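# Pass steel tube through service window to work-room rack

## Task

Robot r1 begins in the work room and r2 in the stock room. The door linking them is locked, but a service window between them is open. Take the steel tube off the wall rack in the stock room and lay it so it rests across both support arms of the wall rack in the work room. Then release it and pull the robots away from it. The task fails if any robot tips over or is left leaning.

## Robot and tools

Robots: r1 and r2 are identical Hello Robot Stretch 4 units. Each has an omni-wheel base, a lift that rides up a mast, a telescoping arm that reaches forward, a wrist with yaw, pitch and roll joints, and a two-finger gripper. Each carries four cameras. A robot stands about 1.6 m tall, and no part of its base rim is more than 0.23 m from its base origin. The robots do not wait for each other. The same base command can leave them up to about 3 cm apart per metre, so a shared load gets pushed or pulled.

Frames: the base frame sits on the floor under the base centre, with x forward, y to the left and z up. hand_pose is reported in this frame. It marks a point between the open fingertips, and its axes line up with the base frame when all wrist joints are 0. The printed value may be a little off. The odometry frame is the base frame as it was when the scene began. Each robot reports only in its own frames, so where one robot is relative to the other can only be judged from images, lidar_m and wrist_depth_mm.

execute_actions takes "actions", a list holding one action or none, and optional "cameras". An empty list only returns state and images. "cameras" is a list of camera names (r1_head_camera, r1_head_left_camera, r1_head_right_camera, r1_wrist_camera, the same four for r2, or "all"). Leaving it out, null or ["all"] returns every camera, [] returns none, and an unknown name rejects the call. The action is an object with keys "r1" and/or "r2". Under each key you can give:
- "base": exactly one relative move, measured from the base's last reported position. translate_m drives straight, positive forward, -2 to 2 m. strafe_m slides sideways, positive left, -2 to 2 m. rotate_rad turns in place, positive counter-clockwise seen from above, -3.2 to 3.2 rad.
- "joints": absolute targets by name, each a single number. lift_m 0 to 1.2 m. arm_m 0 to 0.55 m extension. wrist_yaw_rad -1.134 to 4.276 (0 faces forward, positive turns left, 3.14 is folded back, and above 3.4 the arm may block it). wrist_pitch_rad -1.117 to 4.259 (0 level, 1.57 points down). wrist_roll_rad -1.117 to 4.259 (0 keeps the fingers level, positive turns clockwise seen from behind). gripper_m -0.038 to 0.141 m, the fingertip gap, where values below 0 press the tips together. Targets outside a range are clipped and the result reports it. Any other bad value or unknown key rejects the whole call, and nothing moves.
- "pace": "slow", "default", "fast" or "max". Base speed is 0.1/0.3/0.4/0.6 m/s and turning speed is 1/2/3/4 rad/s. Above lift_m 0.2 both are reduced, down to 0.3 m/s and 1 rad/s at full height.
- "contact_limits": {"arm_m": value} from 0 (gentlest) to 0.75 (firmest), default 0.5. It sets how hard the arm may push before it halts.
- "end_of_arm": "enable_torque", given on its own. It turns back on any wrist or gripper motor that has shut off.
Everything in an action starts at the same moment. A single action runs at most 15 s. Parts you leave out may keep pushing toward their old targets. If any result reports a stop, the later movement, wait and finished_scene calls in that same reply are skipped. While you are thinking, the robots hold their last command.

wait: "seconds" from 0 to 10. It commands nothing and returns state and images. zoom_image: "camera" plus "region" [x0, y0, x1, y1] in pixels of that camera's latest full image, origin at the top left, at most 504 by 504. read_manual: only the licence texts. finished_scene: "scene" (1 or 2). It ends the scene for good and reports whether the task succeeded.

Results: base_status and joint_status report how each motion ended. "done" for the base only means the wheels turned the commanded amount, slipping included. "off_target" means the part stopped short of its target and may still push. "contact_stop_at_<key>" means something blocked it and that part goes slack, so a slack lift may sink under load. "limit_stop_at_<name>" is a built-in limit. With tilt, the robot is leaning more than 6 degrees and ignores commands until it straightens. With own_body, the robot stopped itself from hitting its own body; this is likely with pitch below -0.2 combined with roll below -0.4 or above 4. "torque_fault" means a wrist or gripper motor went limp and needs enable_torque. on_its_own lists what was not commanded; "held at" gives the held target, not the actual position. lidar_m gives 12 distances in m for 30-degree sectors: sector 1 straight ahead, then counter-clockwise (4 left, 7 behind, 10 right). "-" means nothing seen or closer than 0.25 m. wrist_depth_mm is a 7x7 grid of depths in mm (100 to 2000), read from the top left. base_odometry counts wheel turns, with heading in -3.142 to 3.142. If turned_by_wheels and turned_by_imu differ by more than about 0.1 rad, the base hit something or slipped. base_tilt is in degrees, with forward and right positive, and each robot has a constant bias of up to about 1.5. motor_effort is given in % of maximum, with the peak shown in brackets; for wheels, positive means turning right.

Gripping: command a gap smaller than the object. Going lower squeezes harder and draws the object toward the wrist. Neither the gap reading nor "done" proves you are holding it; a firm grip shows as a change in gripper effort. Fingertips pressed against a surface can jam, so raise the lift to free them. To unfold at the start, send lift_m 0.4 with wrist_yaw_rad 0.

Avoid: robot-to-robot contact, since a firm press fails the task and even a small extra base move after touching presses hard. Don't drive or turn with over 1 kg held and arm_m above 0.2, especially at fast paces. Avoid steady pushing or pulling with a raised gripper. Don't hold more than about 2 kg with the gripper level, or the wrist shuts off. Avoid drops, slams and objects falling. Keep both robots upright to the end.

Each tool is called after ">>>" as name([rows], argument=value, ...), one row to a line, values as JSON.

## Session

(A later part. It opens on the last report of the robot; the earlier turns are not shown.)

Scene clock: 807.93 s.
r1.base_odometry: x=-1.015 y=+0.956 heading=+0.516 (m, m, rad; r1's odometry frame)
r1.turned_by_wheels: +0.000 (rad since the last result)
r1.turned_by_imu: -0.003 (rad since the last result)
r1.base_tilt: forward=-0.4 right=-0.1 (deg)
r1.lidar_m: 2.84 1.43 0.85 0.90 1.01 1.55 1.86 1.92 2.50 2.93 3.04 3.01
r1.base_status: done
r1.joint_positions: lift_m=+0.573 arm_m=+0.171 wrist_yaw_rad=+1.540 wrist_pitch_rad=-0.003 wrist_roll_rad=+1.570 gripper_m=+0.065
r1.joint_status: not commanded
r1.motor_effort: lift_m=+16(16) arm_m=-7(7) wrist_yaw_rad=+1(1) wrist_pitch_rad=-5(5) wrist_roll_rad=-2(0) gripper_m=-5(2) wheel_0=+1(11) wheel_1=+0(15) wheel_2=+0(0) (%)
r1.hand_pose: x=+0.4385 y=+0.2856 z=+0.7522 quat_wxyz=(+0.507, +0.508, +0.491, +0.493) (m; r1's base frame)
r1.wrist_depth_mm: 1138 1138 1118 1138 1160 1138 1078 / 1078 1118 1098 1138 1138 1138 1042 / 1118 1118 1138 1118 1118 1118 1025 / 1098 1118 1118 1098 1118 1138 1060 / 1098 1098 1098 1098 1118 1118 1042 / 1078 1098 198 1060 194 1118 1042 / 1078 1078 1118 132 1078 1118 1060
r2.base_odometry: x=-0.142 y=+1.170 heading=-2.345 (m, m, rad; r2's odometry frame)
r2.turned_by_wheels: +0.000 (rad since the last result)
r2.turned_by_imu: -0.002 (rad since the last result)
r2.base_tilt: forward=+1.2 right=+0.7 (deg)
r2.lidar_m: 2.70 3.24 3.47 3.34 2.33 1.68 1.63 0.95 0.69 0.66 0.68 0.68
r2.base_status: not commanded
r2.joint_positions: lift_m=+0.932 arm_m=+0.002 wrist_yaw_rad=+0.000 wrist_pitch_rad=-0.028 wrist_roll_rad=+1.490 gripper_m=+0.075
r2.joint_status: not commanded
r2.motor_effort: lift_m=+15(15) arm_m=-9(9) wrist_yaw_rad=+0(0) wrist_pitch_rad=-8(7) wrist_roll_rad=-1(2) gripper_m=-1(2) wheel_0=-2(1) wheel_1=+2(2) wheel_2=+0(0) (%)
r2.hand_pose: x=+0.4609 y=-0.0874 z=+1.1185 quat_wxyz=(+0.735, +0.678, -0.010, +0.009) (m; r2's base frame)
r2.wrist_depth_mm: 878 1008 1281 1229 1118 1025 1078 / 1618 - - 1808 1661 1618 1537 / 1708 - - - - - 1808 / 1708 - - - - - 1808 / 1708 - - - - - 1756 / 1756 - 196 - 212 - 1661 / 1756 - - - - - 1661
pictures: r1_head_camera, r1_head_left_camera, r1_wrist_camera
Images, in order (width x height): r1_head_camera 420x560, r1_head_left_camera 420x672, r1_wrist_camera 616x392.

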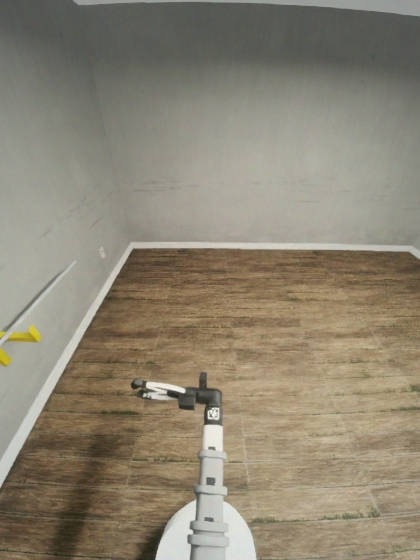

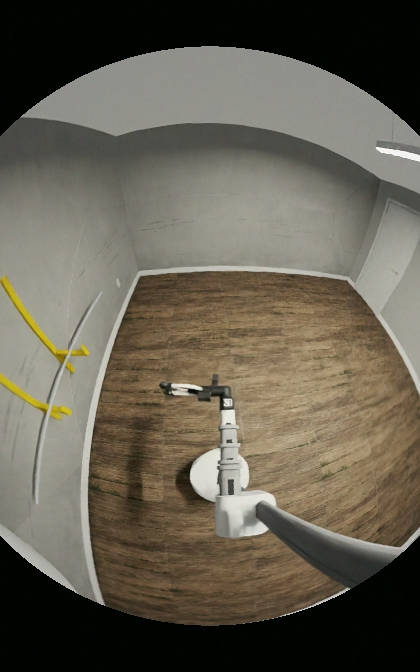

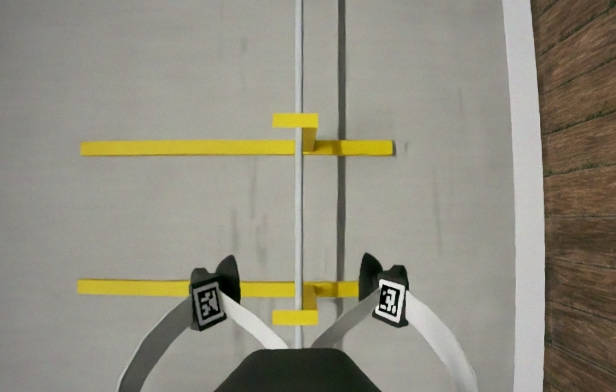

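>>> execute_actions(actions=[], cameras=["r1_head_left_camera", "r1_wrist_camera"])

>>> zoom_image(camera="r1_head_left_camera", region=[0, 270, 160, 520])

Scene clock: 810.23 s.
r1.base_odometry: x=-1.015 y=+0.956 heading=+0.516 (m, m, rad; r1's odometry frame)
r1.turned_by_wheels: +0.000 (rad since the last result)
r1.turned_by_imu: -0.001 (rad since the last result)
r1.base_tilt: forward=-0.7 right=-0.2 (deg)
r1.lidar_m: 2.86 1.42 0.87 0.89 1.02 1.54 1.87 1.92 2.49 2.93 3.01 3.02
r1.base_status: done
r1.joint_positions: lift_m=+0.573 arm_m=+0.171 wrist_yaw_rad=+1.540 wrist_pitch_rad=-0.003 wrist_roll_rad=+1.570 gripper_m=+0.065
r1.joint_status: not commanded
r1.motor_effort: lift_m=+16(16) arm_m=-7(7) wrist_yaw_rad=+0(1) wrist_pitch_rad=-5(5) wrist_roll_rad=+0(0) gripper_m=-3(2) wheel_0=+0(11) wheel_1=+0(15) wheel_2=+0(0) (%)
r1.hand_pose: x=+0.4385 y=+0.2856 z=+0.7522 quat_wxyz=(+0.507, +0.508, +0.491, +0.493) (m; r1's base frame)
r1.wrist_depth_mm: 1138 1118 1138 1118 1160 1160 1078 / 1118 1098 1118 1138 1118 1138 1042 / 1098 1118 1118 1138 1138 1138 1025 / 1098 1098 1098 1098 1118 1138 1025 / 1078 1118 1098 1118 1098 1118 1042 / 1078 1098 197 1078 193 1118 1042 / 1078 1078 1078 132 1098 1098 1078
r2.base_odometry: x=-0.142 y=+1.170 heading=-2.345 (m, m, rad; r2's odometry frame)
r2.turned_by_wheels: +0.000 (rad since the last result)
r2.turned_by_imu: -0.001 (rad since the last result)
r2.base_tilt: forward=+1.2 right=+0.8 (deg)
r2.lidar_m: 2.66 3.24 3.44 3.36 2.33 1.67 1.62 0.96 0.70 0.66 0.69 0.66
r2.base_status: not commanded
r2.joint_positions: lift_m=+0.932 arm_m=+0.002 wrist_yaw_rad=+0.000 wrist_pitch_rad=-0.028 wrist_roll_rad=+1.490 gripper_m=+0.075
r2.joint_status: not commanded
r2.motor_effort: lift_m=+16(15) arm_m=-9(9) wrist_yaw_rad=+0(0) wrist_pitch_rad=-7(7) wrist_roll_rad=-2(2) gripper_m=-4(2) wheel_0=-2(1) wheel_1=+2(2) wheel_2=+0(0) (%)
r2.hand_pose: x=+0.4609 y=-0.0874 z=+1.1185 quat_wxyz=(+0.735, +0.678, -0.010, +0.009) (m; r2's base frame)
r2.wrist_depth_mm: 878 1025 1281 1229 1160 1042 1060 / 1618 - - 1921 1756 1576 1537 / 1661 - - - - - 1756 / 1708 - - - - - 1756 / 1708 - - - - - 1708 / 1808 - 196 - 212 - 1708 / 1808 - - - - - 1708
pictures: r1_head_left_camera, r1_wrist_camera
Images, in order (width x height): r1_head_left_camera 420x672, r1_wrist_camera 616x392.

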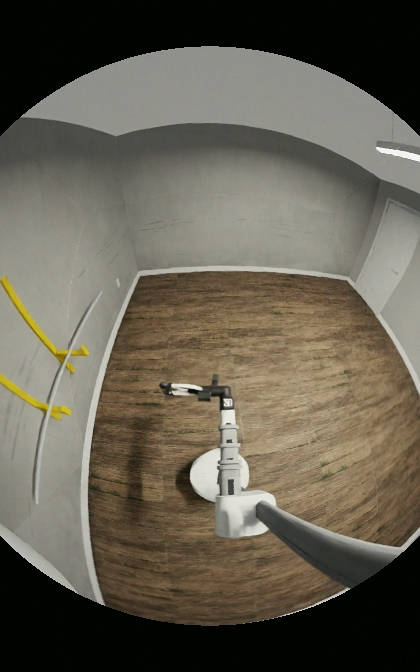

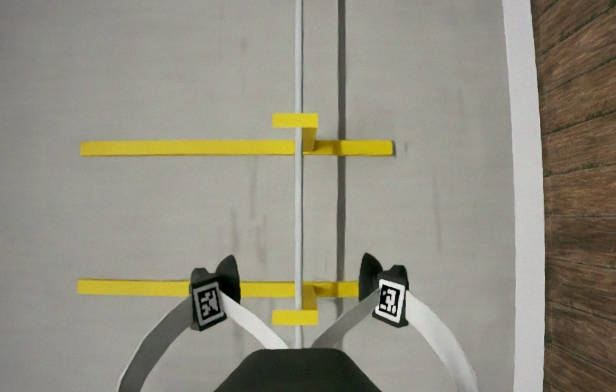

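Region (0, 270, 160, 520) of r1_head_left_camera's 420x672 image, scaled by 2.016, with more detail than that image has; it fills the left 323 columns of this view, and the rest is white.

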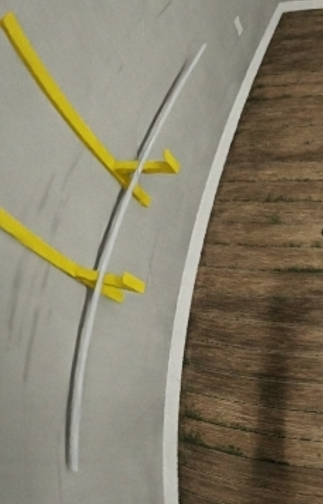

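The tube is at rest on both arms of the work-room rack, and both robots are clear and level. I'm ending scene 1.

>>> finished_scene(scene=1)

The scene is finished: the task was done.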